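## Task

Push the operator panel key labelled RETRY so its lamp ends up lit, with no lamp other than CALL's also lit. It only counts if it stays that way without the robot holding anything in place. Afterwards release and move the arm away.

## Robot and tools

Robot: two five-joint xArm-style arms, left_arm and right_arm, each ending in a two-finger gripper. The panel holds four keys in shuffled order, each with its name printed next to it. A gentle push lights a key's lamp, and a lit key cannot be unlit, so touching a wrong key spoils the job. The unused arm may be parked out of the way.

Frames: one shared scene frame, origin on the table top between the arms, +z up, +x out over the table, left_arm on the +y side. The names left and right do not refer to image sides. Bases: left_arm at (+0.050, +0.281, 0) m, quat_wxyz (+0.996, 0, 0, -0.091); right_arm at (-0.016, -0.374, 0) m, quat_wxyz (+0.997, 0, 0, +0.080). The waist spins the arm about a vertical axis (angle up = counterclockwise from above); shoulder, elbow and wrist pitch bend it in one vertical plane through that axis; wrist roll spins the gripper about its finger axis. So a hand can tilt toward or away from its own base but never sideways. Fingers point along the gripper's +z and open along its y. end_effector_position is the point between the pads when closed, about 2 cm short of the fingertips; closing pushes the tips about 10 mm further along +z.

Joint order in every row and result list: waist (joint1), shoulder (joint2), elbow (joint3), wrist pitch (joint4), wrist roll (joint5). Ranges in rad: waist -6.283 to 6.283, shoulder -2.059 to 2.094, elbow -3.927 to 0.192, wrist pitch -1.693 to 3.142, wrist roll -6.283 to 6.283; true ends may differ by up to 0.010.

A row is always 12 numbers in [-1, 1], one flat list covering both arms: left_arm waist, shoulder, elbow, wrist pitch, wrist roll, opening, then the same six for right_arm. The five joint values are offsets, scaled so 1.0 = 2.036 rad, not absolute angles. The opening value is absolute: +1 fully open, -1 closed.

execute_actions(actions): a list of actions; each action is a list of up to 15 rows, one row per 1/30 s step, the final row repeated to fill 15 steps (0.5 s). Joint offsets in every row of an action are counted from the angles at the start of that action, not from the previous row; for the first action they come from the last reported state. If an action would push a joint more than 0.010 rad beyond its range, that action is refused for both arms; if the first action fails this or any action is malformed, nothing runs. A joint asked past its real end stops there and the result may say "joint sent to its limit". An empty list just returns state and images.

move(target, speed, blocking): target is one 12-number row as above; its joint offsets are counted from the Joint positions in the latest result that shows them. All joints travel proportionally, so hands follow curves, and nothing slows for obstacles or the other arm. speed is rad/s of the joint with the longest travel, 0.01 to 2, default 0.5; paths last 0.5 to 10 s. Faster moves hit harder, and targets set deeper past a contact press harder. blocking=false returns after 0.5 s while the arm keeps going; then use wait or stop before sending anything else. The extra "move:" line reports the ending (done, off_target, moving, held, fault), limits=held or limits=none, and each arm's joint farthest from its target.

wait(seconds): 0 to 10; the arms hold their last command, and it returns early if a running move finishes. stop(): brakes a running move; fast motion needs room to stop. zoom_image(camera, region): region [x0, y0, x1, y1] in pixels, top-left origin, max 504 by 504, from cam_head_left, cam_head_right, cam_high, cam_low, cam_left_wrist or cam_right_wrist (all 504x504). read_manual(section) returns licence texts only. finished_scene(scene): pass the current scene's number once the lamp is lit and the arm has pulled away; it cannot be undone and the result reports success, then gives the next task.

Results: the state line gives each gripper's position (m), quat_wxyz and velocities in the scene frame; printed hand positions can be off, more so at long reach. Joint positions and Joint velocities list each arm's five joints (rad, rad/s) plus finger gap (m; 0.084 open). Joint targets shows what the joints are currently driven toward. grip_measured is the opening on the command scale. "joint command not followed" means a safety check altered joint targets on some steps. Torque readings carry offsets and noise.

Motion limits: joint targets move at most 3.14 rad/s, are kept within 0.623 rad of the measured angle each step, and are scaled back if they would place the hand over 70 mm from where it is; large motions need several actions, and an unfinished motion may need re-commanding. Load limits (N m): waist 43.5, shoulder 43.5, elbow 26.1, wrist pitch 17.4, wrist roll 17.4; reaching one causes a torque fault that backs the joint off, freezes the arm for 10 s and drops the rest of the call. Holding loads heats motors; MOTOR HOT appears from 65 °C and at 80 °C the arm brakes (OVER-TEMPERATURE FAULT).

Avoid: pressing other keys, hard or fast pushes, collisions between the arms, and knocking anything off the table, which ends the scene. Approach slowly, press lightly until the lamp shows, then retract.

Each tool is called after "Request:" as name(argument=value, ...), one argument or row to a line, values as JSON.

## Session

Request:
execute_actions(
  actions=[],
)

Scene clock: 0.00 s.
left_arm: end_effector_position=(+0.3590, +0.6740, +0.3534) grip_measured=+1.00 end_effector_quat_wxyz=(-0.182, +0.719, +0.446, +0.502) end_effector_velocity=(-0.000, -0.000, +0.000) end_effector_angular_velocity=(+0.000, -0.001, +0.000) | right_arm: end_effector_position=(+0.3784, -0.3113, +0.2492) grip_measured=+1.00 end_effector_quat_wxyz=(+0.000, +0.997, +0.077, -0.001) end_effector_velocity=(-0.000, +0.000, -0.000) end_effector_angular_velocity=(-0.000, +0.001, +0.001)
Joint names: [waist, shoulder, elbow, wrist pitch, wrist roll]
Joint positions: left_arm=[ 1.086 -0.451 -0.446 -0.23  -0.207  0.084] | right_arm=[-0.003 -0.264 -0.928  1.194  0.003  0.084]
Joint velocities: left_arm=[ 0.    -0.001  0.    -0.    -0.001 -0.   ] | right_arm=[ 0.001  0.    -0.     0.001  0.    -0.   ]
Joint torques (N m, as the arm reports them, + toward a larger angle): no reading
Motor temperatures (°C, as the motors report them): left_arm=[23 30 22 28 30] | right_arm=[24 26 27 33 31]
Joint targets: left_arm=[1.086 -0.451 -0.446 -0.230 -0.207] | right_arm=[-0.003 -0.264 -0.928 1.194 0.003]

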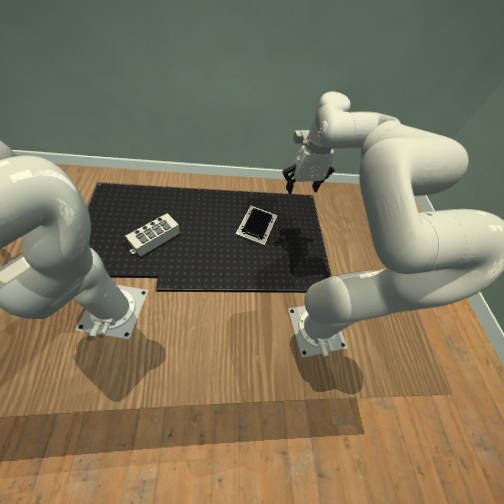

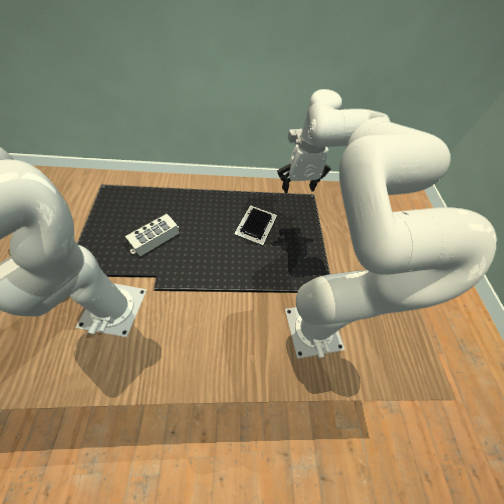

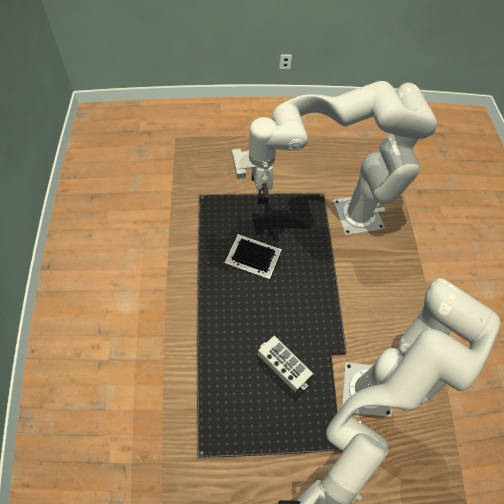

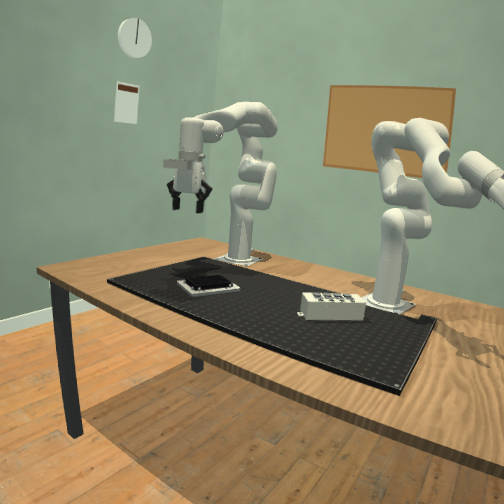

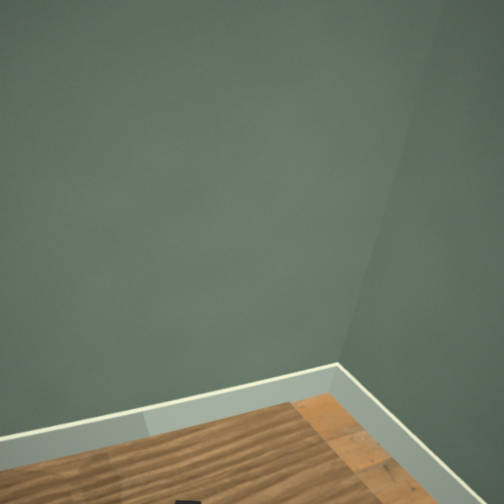

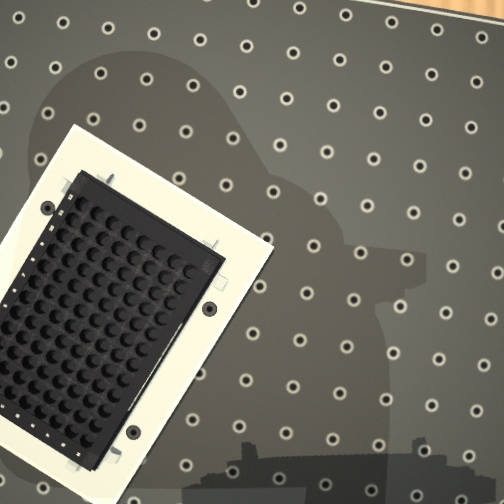

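Request:
zoom_image(
  camera="cam_high",
  region=[230, 310, 350, 410],
)

Region (230, 310, 350, 410) of cam_high's 504x504 image, scaled by 4.200, with more detail than that image has.

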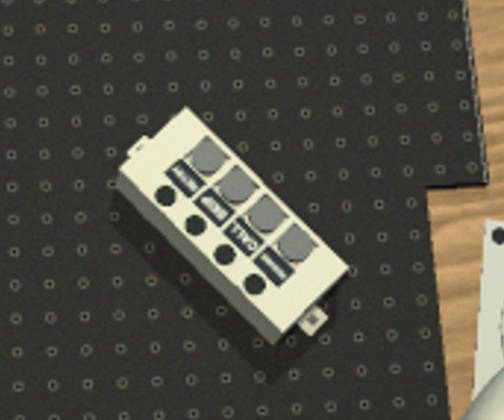

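Request:
move(
  target=[-0.641,0.092,-0.237,0.70,0.1,-1,0,0,0,0,0,1],
  speed=1,
)

Scene clock: 7.07 s.
left_arm: end_effector_position=(+0.4178, +0.1256, +0.2490) grip_measured=-1.00 end_effector_quat_wxyz=(-0.000, +0.980, -0.197, -0.002) end_effector_velocity=(-0.001, -0.002, -0.000) end_effector_angular_velocity=(+0.001, +0.002, -0.005) | right_arm: end_effector_position=(+0.3784, -0.3113, +0.2492) grip_measured=+1.00 end_effector_quat_wxyz=(+0.000, +0.997, +0.077, -0.001) end_effector_velocity=(-0.000, -0.000, -0.000) end_effector_angular_velocity=(-0.000, +0.000, -0.000)
Joint names: [waist, shoulder, elbow, wrist pitch, wrist roll]
Joint positions: left_arm=[-0.219 -0.263 -0.928  1.195 -0.003  0.   ] | right_arm=[-0.003 -0.264 -0.928  1.194  0.003  0.084]
Joint velocities: left_arm=[-0.004  0.002 -0.002  0.002  0.001  0.   ] | right_arm=[-0. -0.  0. -0. -0. -0.]
Joint torques (N m, as the arm reports them, + toward a larger angle): left_arm=[  1.22 -18.26 -20.33  -1.45  -0.08] | right_arm=[ -1.9  -11.96 -16.75  -0.88   0.81]
Motor temperatures (°C, as the motors report them): left_arm=[23 30 23 28 30] | right_arm=[24 26 27 33 31]
Joint targets: left_arm=[-0.219 -0.263 -0.928 1.195 -0.003] | right_arm=[-0.003 -0.264 -0.928 1.194 0.003]
move: done; limits=none; left_arm: farthest joint: the elbow, 0.001 radians from its target (0.483 radians at the start); right_arm: farthest joint: the waist, 0.000 radians from its target (0.000 radians at the start)

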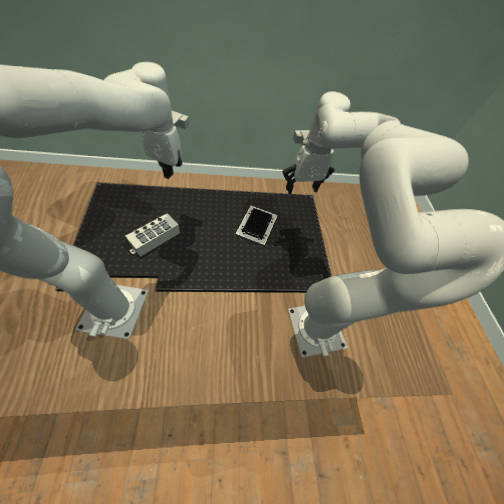

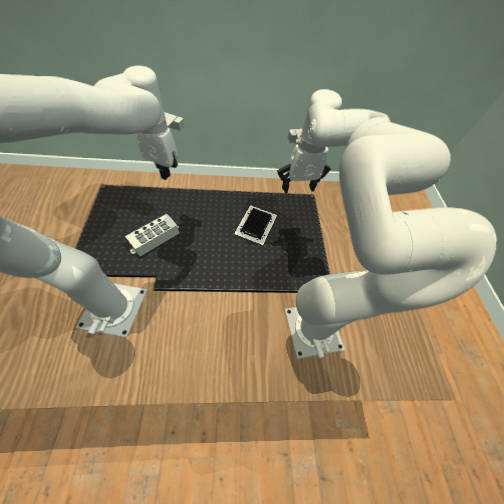

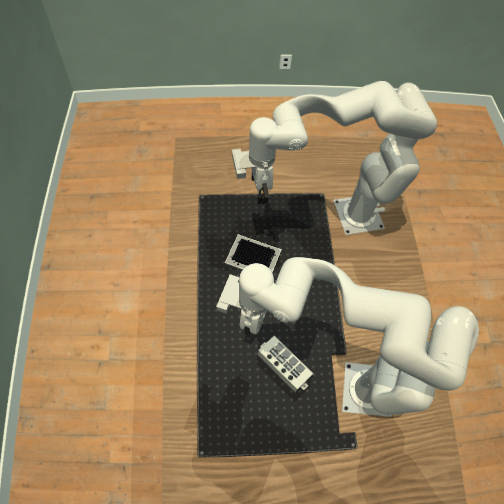

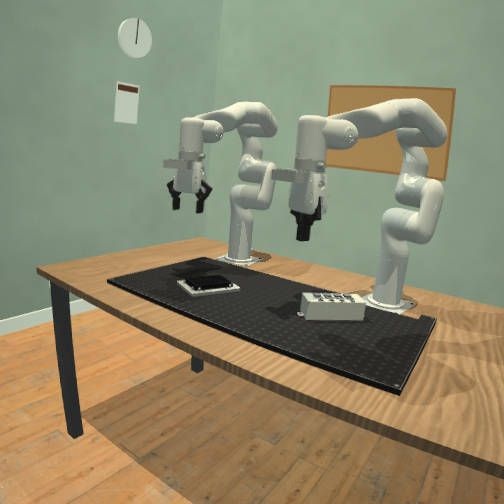

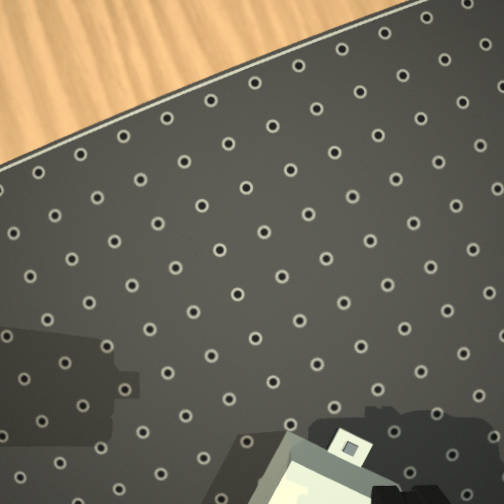

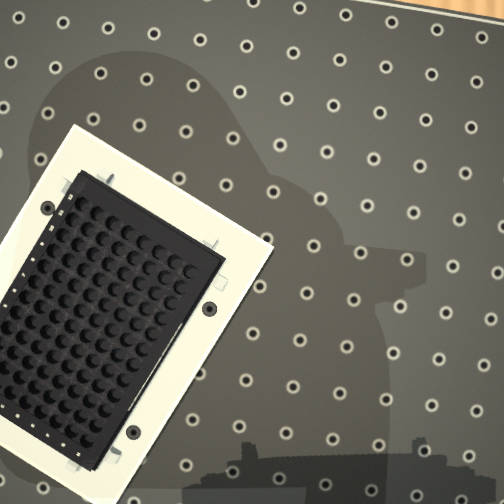

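Request:
move(
  target=[0.07,-0.12,0,0.05,0,-1,0,0,0,0,0,1],
  speed=1,
)

Scene clock: 10.23 s.
left_arm: end_effector_position=(+0.4060, +0.1872, +0.3333) grip_measured=-1.00 end_effector_quat_wxyz=(+0.009, +0.990, -0.127, +0.068) end_effector_velocity=(+0.000, +0.001, +0.002) end_effector_angular_velocity=(-0.001, -0.005, +0.002) | right_arm: end_effector_position=(+0.3784, -0.3113, +0.2492) grip_measured=+1.00 end_effector_quat_wxyz=(+0.000, +0.997, +0.077, -0.001) end_effector_velocity=(-0.000, +0.000, -0.000) end_effector_angular_velocity=(-0.000, +0.001, +0.001)
Joint names: [waist, shoulder, elbow, wrist pitch, wrist roll]
Joint positions: left_arm=[-0.077 -0.507 -0.928  1.297 -0.003  0.   ] | right_arm=[-0.003 -0.264 -0.928  1.194  0.003  0.084]
Joint velocities: left_arm=[ 0.002 -0.004 -0.002  0.001  0.001  0.   ] | right_arm=[ 0.     0.     0.     0.    -0.001  0.   ]
Joint torques (N m, as the arm reports them, + toward a larger angle): left_arm=[  1.4  -12.89 -20.9   -1.64  -0.13] | right_arm=[ -1.25 -11.28 -17.13  -1.01   0.81]
Motor temperatures (°C, as the motors report them): left_arm=[23 30 23 28 30] | right_arm=[24 26 28 33 31]
Joint targets: left_arm=[-0.076 -0.508 -0.928 1.297 -0.003] | right_arm=[-0.003 -0.264 -0.928 1.194 0.003]
move: done; limits=none; left_arm: farthest joint: the waist, 0.000 radians from its target (0.143 radians at the start); right_arm: farthest joint: the waist, 0.000 radians from its target (0.000 radians at the start)

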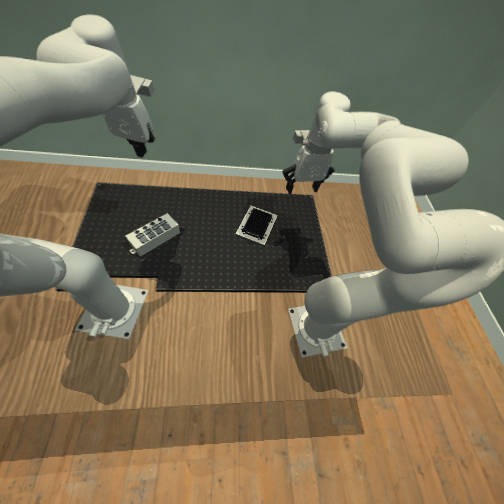

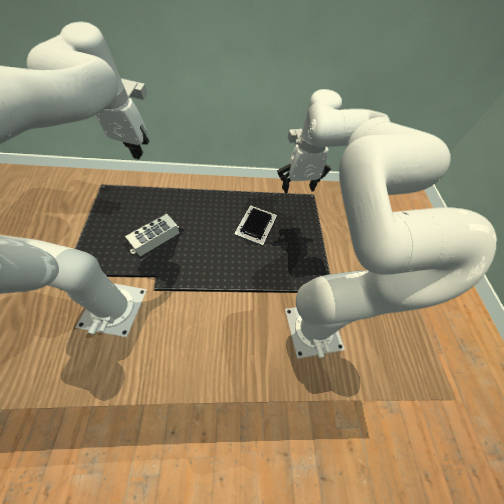

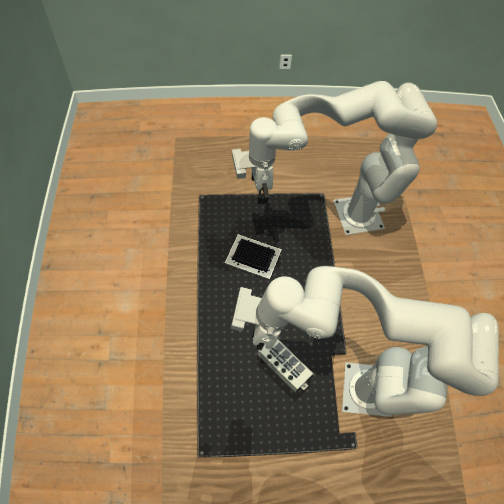

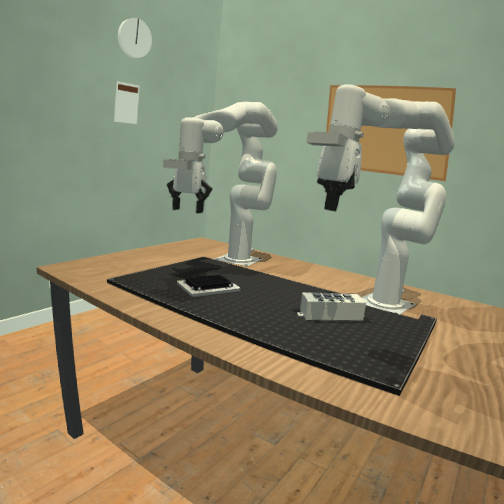

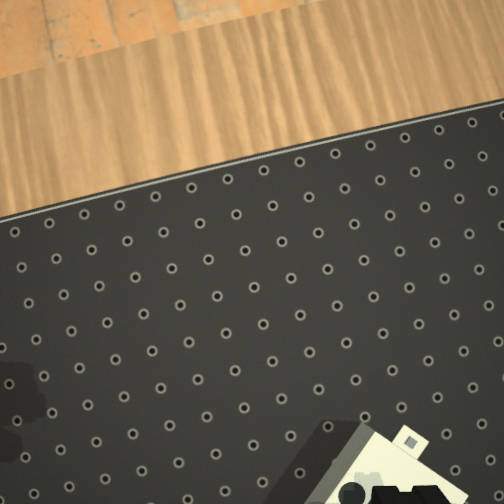

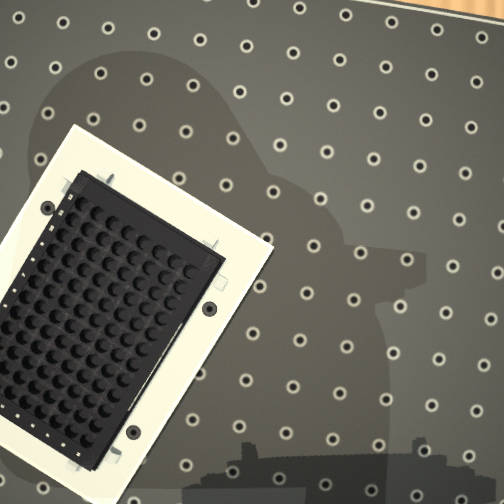

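Tilted outward; tilt inward instead.

Request:
move(
  target=[0.03,-0.03,0,0.2,0,-1,0,0,0,0,0,1],
  speed=1,
)

Scene clock: 13.63 s.
left_arm: end_effector_position=(+0.3066, +0.2300, +0.3254) grip_measured=-1.00 end_effector_quat_wxyz=(-0.010, +0.990, -0.096, -0.103) end_effector_velocity=(-0.001, +0.000, -0.000) end_effector_angular_velocity=(+0.000, +0.002, +0.001) | right_arm: end_effector_position=(+0.3784, -0.3113, +0.2492) grip_measured=+1.00 end_effector_quat_wxyz=(+0.000, +0.997, +0.077, -0.001) end_effector_velocity=(-0.000, +0.001, +0.000) end_effector_angular_velocity=(+0.000, -0.000, +0.002)
Joint names: [waist, shoulder, elbow, wrist pitch, wrist roll]
Joint positions: left_arm=[-0.016 -0.568 -0.928  1.704 -0.003  0.   ] | right_arm=[-0.003 -0.264 -0.928  1.194  0.003  0.084]
Joint velocities: left_arm=[ 0.001 -0.     0.     0.002 -0.     0.   ] | right_arm=[ 0.003  0.    -0.    -0.     0.001 -0.   ]
Joint torques (N m, as the arm reports them, + toward a larger angle): left_arm=[  1.13 -10.61 -19.74  -1.09  -0.08] | right_arm=[ -2.18 -11.24 -16.92  -1.03   0.83]
Motor temperatures (°C, as the motors report them): left_arm=[23 30 24 28 30] | right_arm=[24 26 28 33 31]
Joint targets: left_arm=[-0.015 -0.568 -0.928 1.704 -0.003] | right_arm=[-0.003 -0.264 -0.928 1.194 0.003]
move: done; limits=none; left_arm: farthest joint: the wrist pitch, 0.001 radians from its target (0.407 radians at the start); right_arm: farthest joint: the waist, 0.000 radians from its target (0.000 radians at the start)

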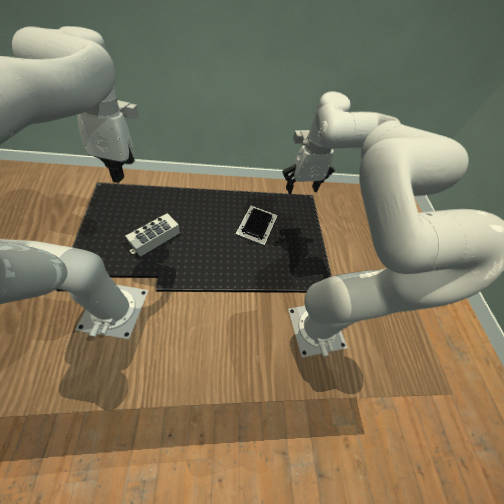

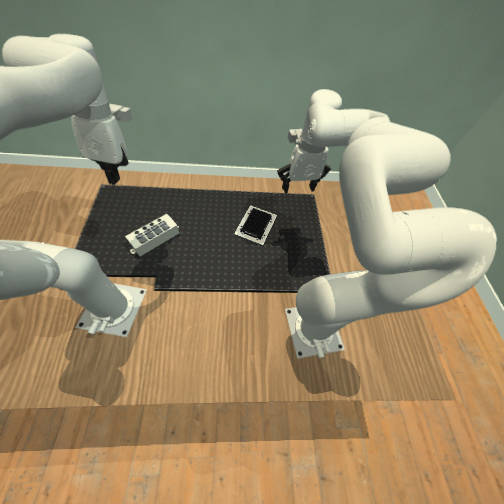

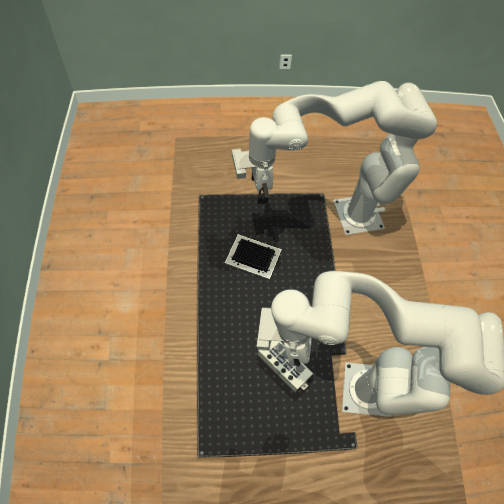

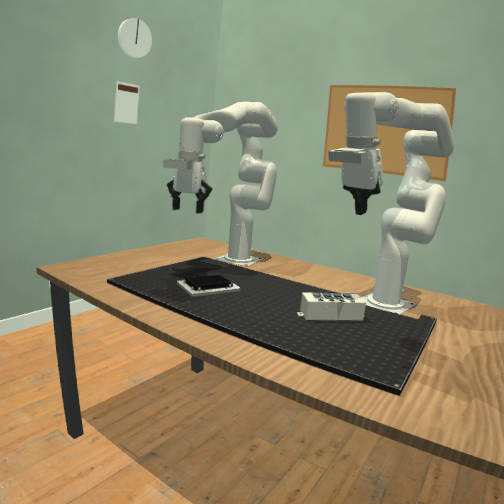

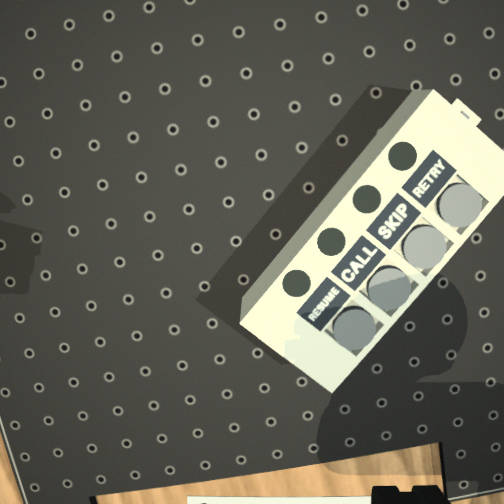

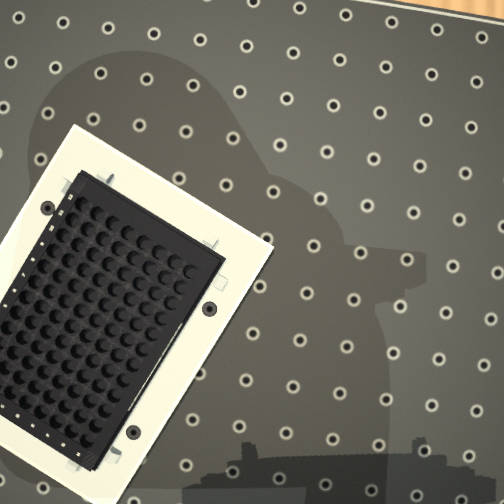

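Request:
move(
  target=[-0.131,0.064,0.25,-0.416,0,-1,0,0,0,0,0,1],
  speed=0.8,
)

Scene clock: 21.13 s.
left_arm: end_effector_position=(+0.3302, +0.1411, +0.1302) grip_measured=-1.00 end_effector_quat_wxyz=(+0.000, +0.974, -0.228, +0.000) end_effector_velocity=(-0.001, +0.000, -0.002) end_effector_angular_velocity=(+0.002, +0.003, -0.002) | right_arm: end_effector_position=(+0.3784, -0.3113, +0.2492) grip_measured=+1.00 end_effector_quat_wxyz=(+0.000, +0.997, +0.077, -0.001) end_effector_velocity=(-0.000, -0.000, -0.000) end_effector_angular_velocity=(-0.000, +0.000, -0.001)
Joint names: [waist, shoulder, elbow, wrist pitch, wrist roll]
Joint positions: left_arm=[-0.282 -0.438 -0.419  0.857 -0.003  0.   ] | right_arm=[-0.003 -0.264 -0.928  1.194  0.003  0.084]
Joint velocities: left_arm=[-0.001  0.003  0.003 -0.002  0.001  0.   ] | right_arm=[-0. -0.  0. -0.  0.  0.]
Joint torques (N m, as the arm reports them, + toward a larger angle): left_arm=[  1.24 -12.2  -18.52  -1.36  -0.04] | right_arm=[ -2.08 -11.42 -16.79  -0.92   0.8 ]
Motor temperatures (°C, as the motors report them): left_arm=[23 30 24 28 30] | right_arm=[24 26 29 33 31]
Joint targets: left_arm=[-0.282 -0.438 -0.419 0.857 -0.003] | right_arm=[-0.003 -0.264 -0.928 1.194 0.003]
move: done; limits=none; left_arm: farthest joint: the waist, 0.001 radians from its target (0.267 radians at the start); right_arm: farthest joint: the waist, 0.000 radians from its target (0.000 radians at the start)

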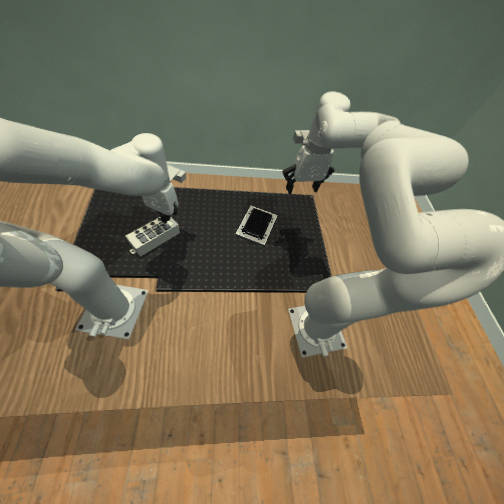

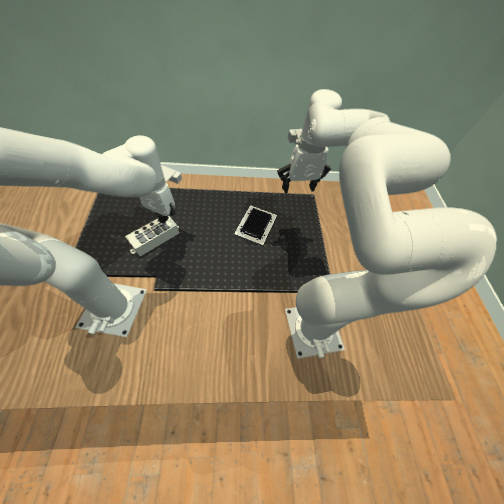

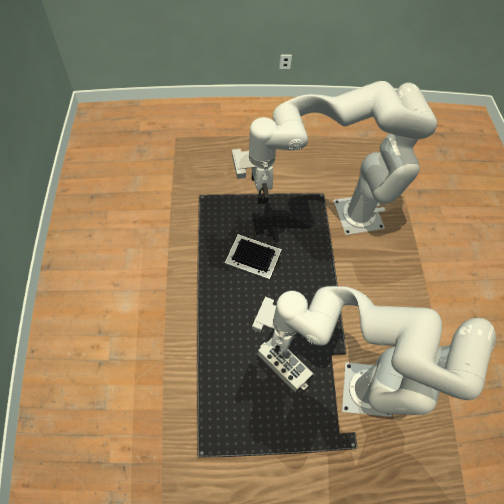

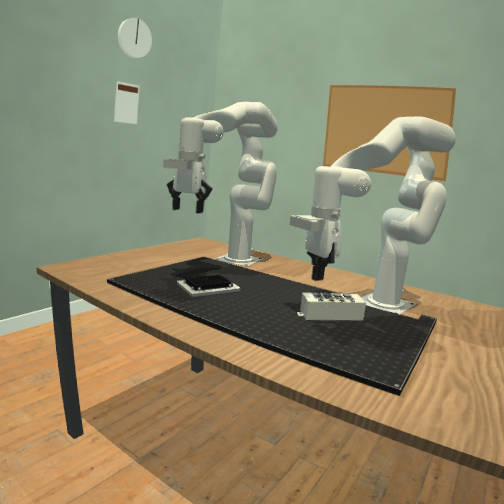

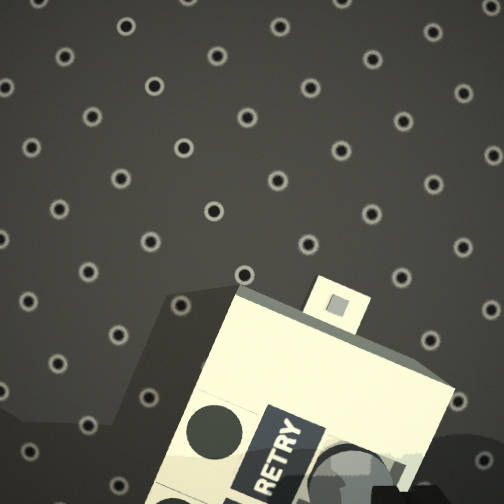

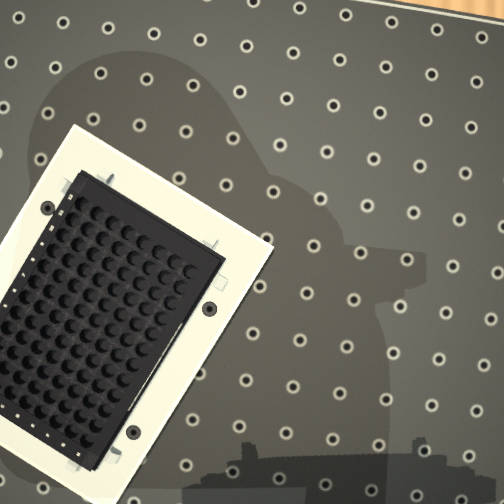

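Request:
move(
  target=[0,0.0545,0.0375,-0.092,0,-1,0,0,0,0,0,1],
  speed=0.15,
)

Scene clock: 25.93 s.
left_arm: end_effector_position=(+0.3298, +0.1413, +0.0857) grip_measured=-1.00 end_effector_quat_wxyz=(+0.001, +0.974, -0.228, +0.006) end_effector_velocity=(+0.001, -0.000, -0.001) end_effector_angular_velocity=(+0.003, +0.007, +0.001) | right_arm: end_effector_position=(+0.3784, -0.3113, +0.2492) grip_measured=+1.00 end_effector_quat_wxyz=(+0.000, +0.997, +0.077, -0.001) end_effector_velocity=(-0.000, -0.000, -0.000) end_effector_angular_velocity=(-0.000, +0.000, +0.001)
Joint names: [waist, shoulder, elbow, wrist pitch, wrist roll]
Joint positions: left_arm=[-0.282 -0.331 -0.35   0.669 -0.003  0.   ] | right_arm=[-0.003 -0.264 -0.928  1.194  0.003  0.084]
Joint velocities: left_arm=[ 0.     0.01  -0.008  0.006 -0.001  0.   ] | right_arm=[-0.001 -0.     0.     0.    -0.002  0.   ]
Joint torques (N m, as the arm reports them, + toward a larger angle): left_arm=[ 1.49  7.8   3.64 -0.86 -0.11] | right_arm=[ -1.86 -10.98 -17.01  -0.82   1.07]
Motor temperatures (°C, as the motors report them): left_arm=[23 30 24 28 30] | right_arm=[24 26 29 33 31]
Joint targets: left_arm=[-0.282 -0.327 -0.343 0.670 -0.003] | right_arm=[-0.003 -0.264 -0.928 1.194 0.003]
move: done; limits=none; left_arm: farthest joint: the elbow, 0.008 radians from its target (0.076 radians at the start); right_arm: farthest joint: the waist, 0.000 radians from its target (0.000 radians at the start)

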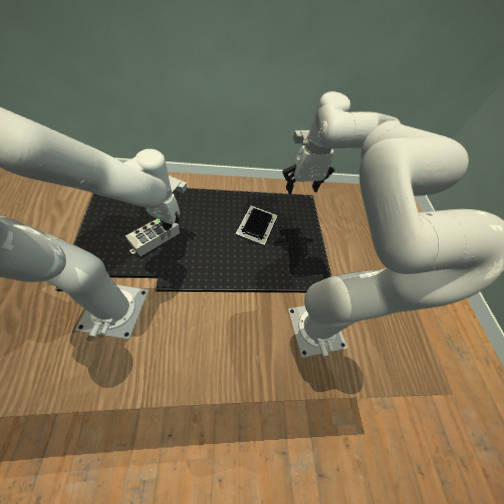

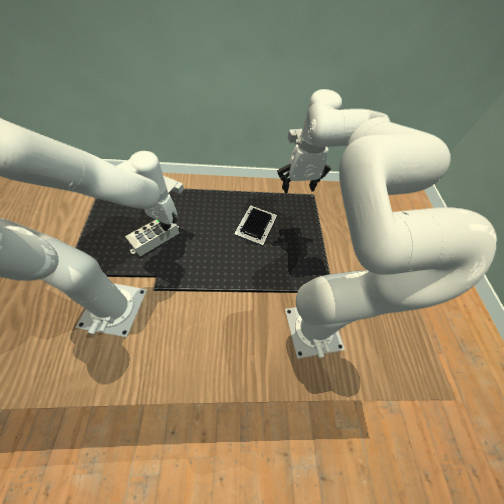

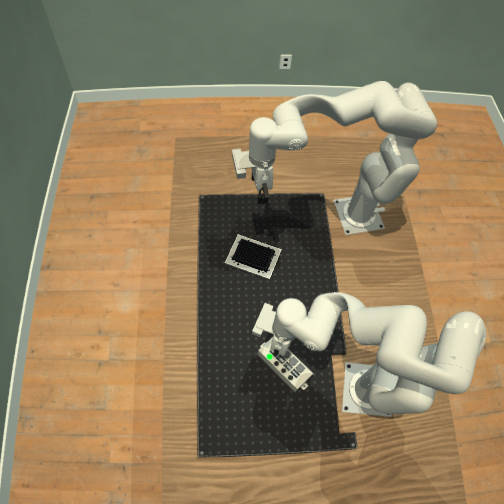

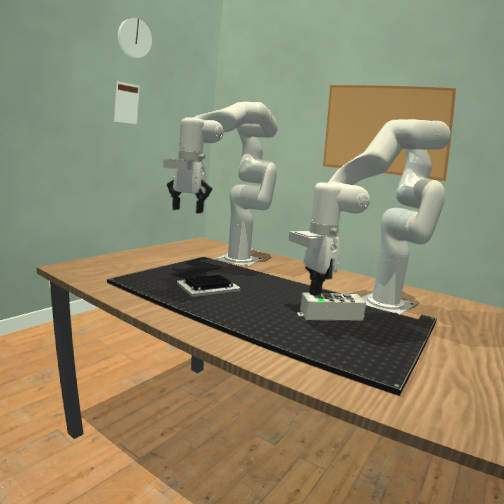

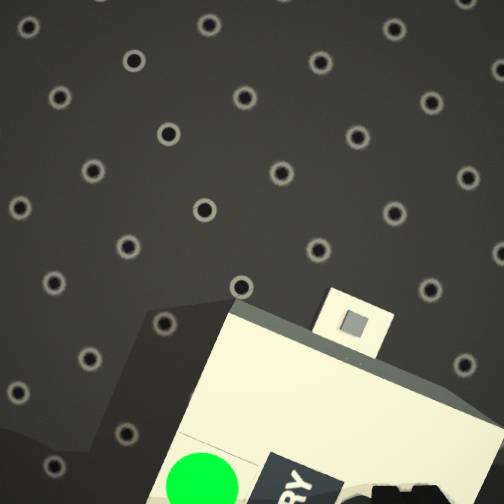

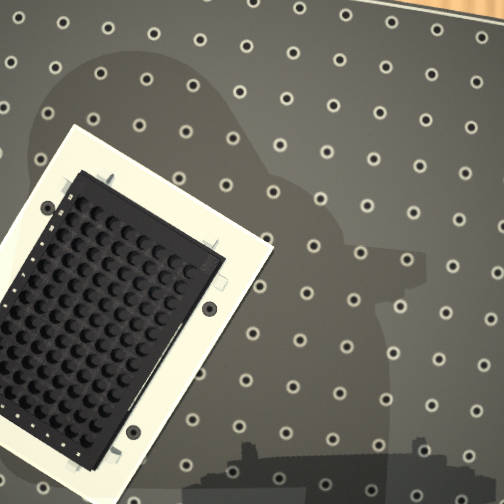

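Request:
move(
  target=[0,-0.08,-0.056,0.136,0,-1,0,0,0,0,0,1],
  speed=0.6,
)

Request:
finished_scene(
  scene=1,
)

Scene clock: 28.90 s.
left_arm: end_effector_position=(+0.3323, +0.1400, +0.1585) grip_measured=-1.00 end_effector_quat_wxyz=(+0.001, +0.974, -0.228, +0.005) end_effector_velocity=(+0.001, -0.000, +0.002) end_effector_angular_velocity=(-0.002, -0.003, +0.000) | right_arm: end_effector_position=(+0.3784, -0.3113, +0.2492) grip_measured=+1.00 end_effector_quat_wxyz=(+0.000, +0.997, +0.077, -0.001) end_effector_velocity=(-0.000, +0.000, -0.000) end_effector_angular_velocity=(-0.000, +0.001, -0.000)
Joint names: [waist, shoulder, elbow, wrist pitch, wrist roll]
Joint positions: left_arm=[-0.282 -0.493 -0.464  0.946 -0.003  0.   ] | right_arm=[-0.003 -0.264 -0.928  1.194  0.003  0.084]
Joint velocities: left_arm=[ 0.    -0.003 -0.002  0.001 -0.     0.   ] | right_arm=[ 0.     0.     0.     0.     0.001 -0.   ]
Joint torques (N m, as the arm reports them, + toward a larger angle): left_arm=[  1.17 -11.8  -19.32  -1.44  -0.09] | right_arm=[ -1.61 -11.16 -16.91  -1.     0.79]
Motor temperatures (°C, as the motors report them): left_arm=[23 30 24 28 30] | right_arm=[24 26 29 33 31]
Joint targets: left_arm=[-0.282 -0.494 -0.464 0.946 -0.003] | right_arm=[-0.003 -0.264 -0.928 1.194 0.003]
move: done; limits=none; left_arm: farthest joint: the waist, 0.000 radians from its target (0.000 radians at the start); right_arm: farthest joint: the waist, 0.000 radians from its target (0.000 radians at the start)

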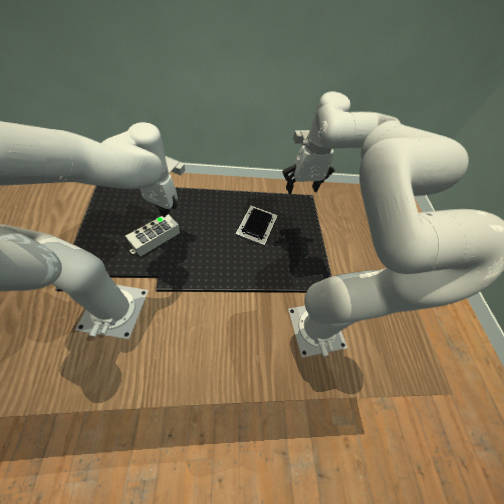

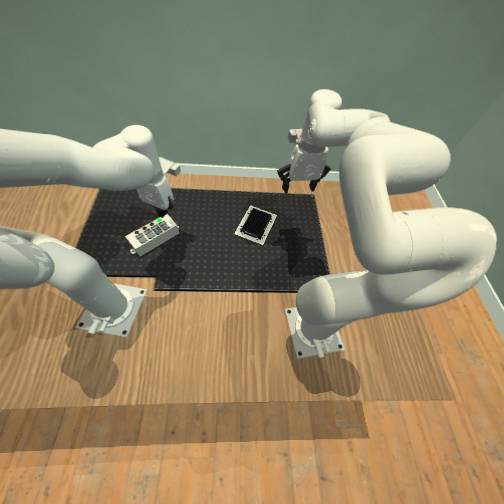

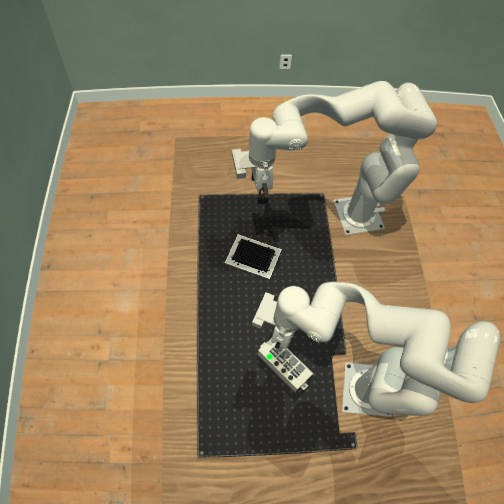

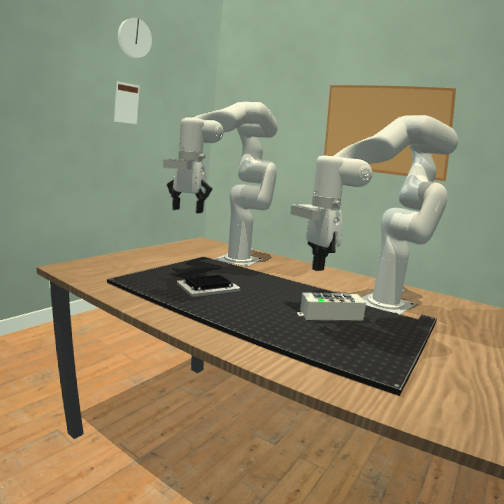

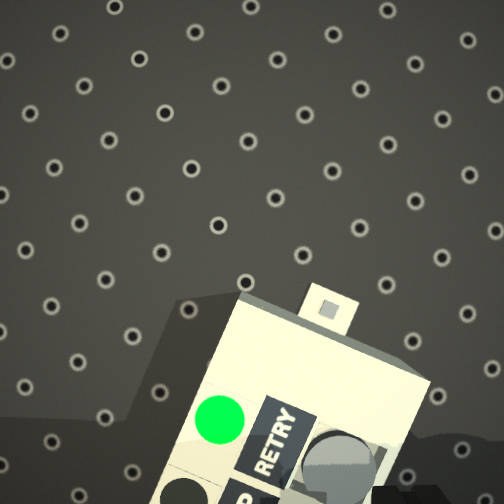

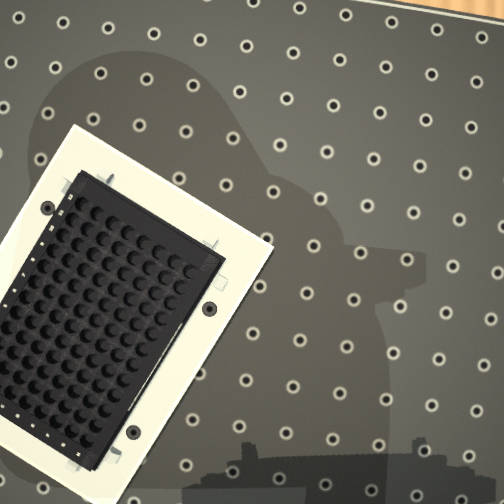

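The scene is finished: the task was done.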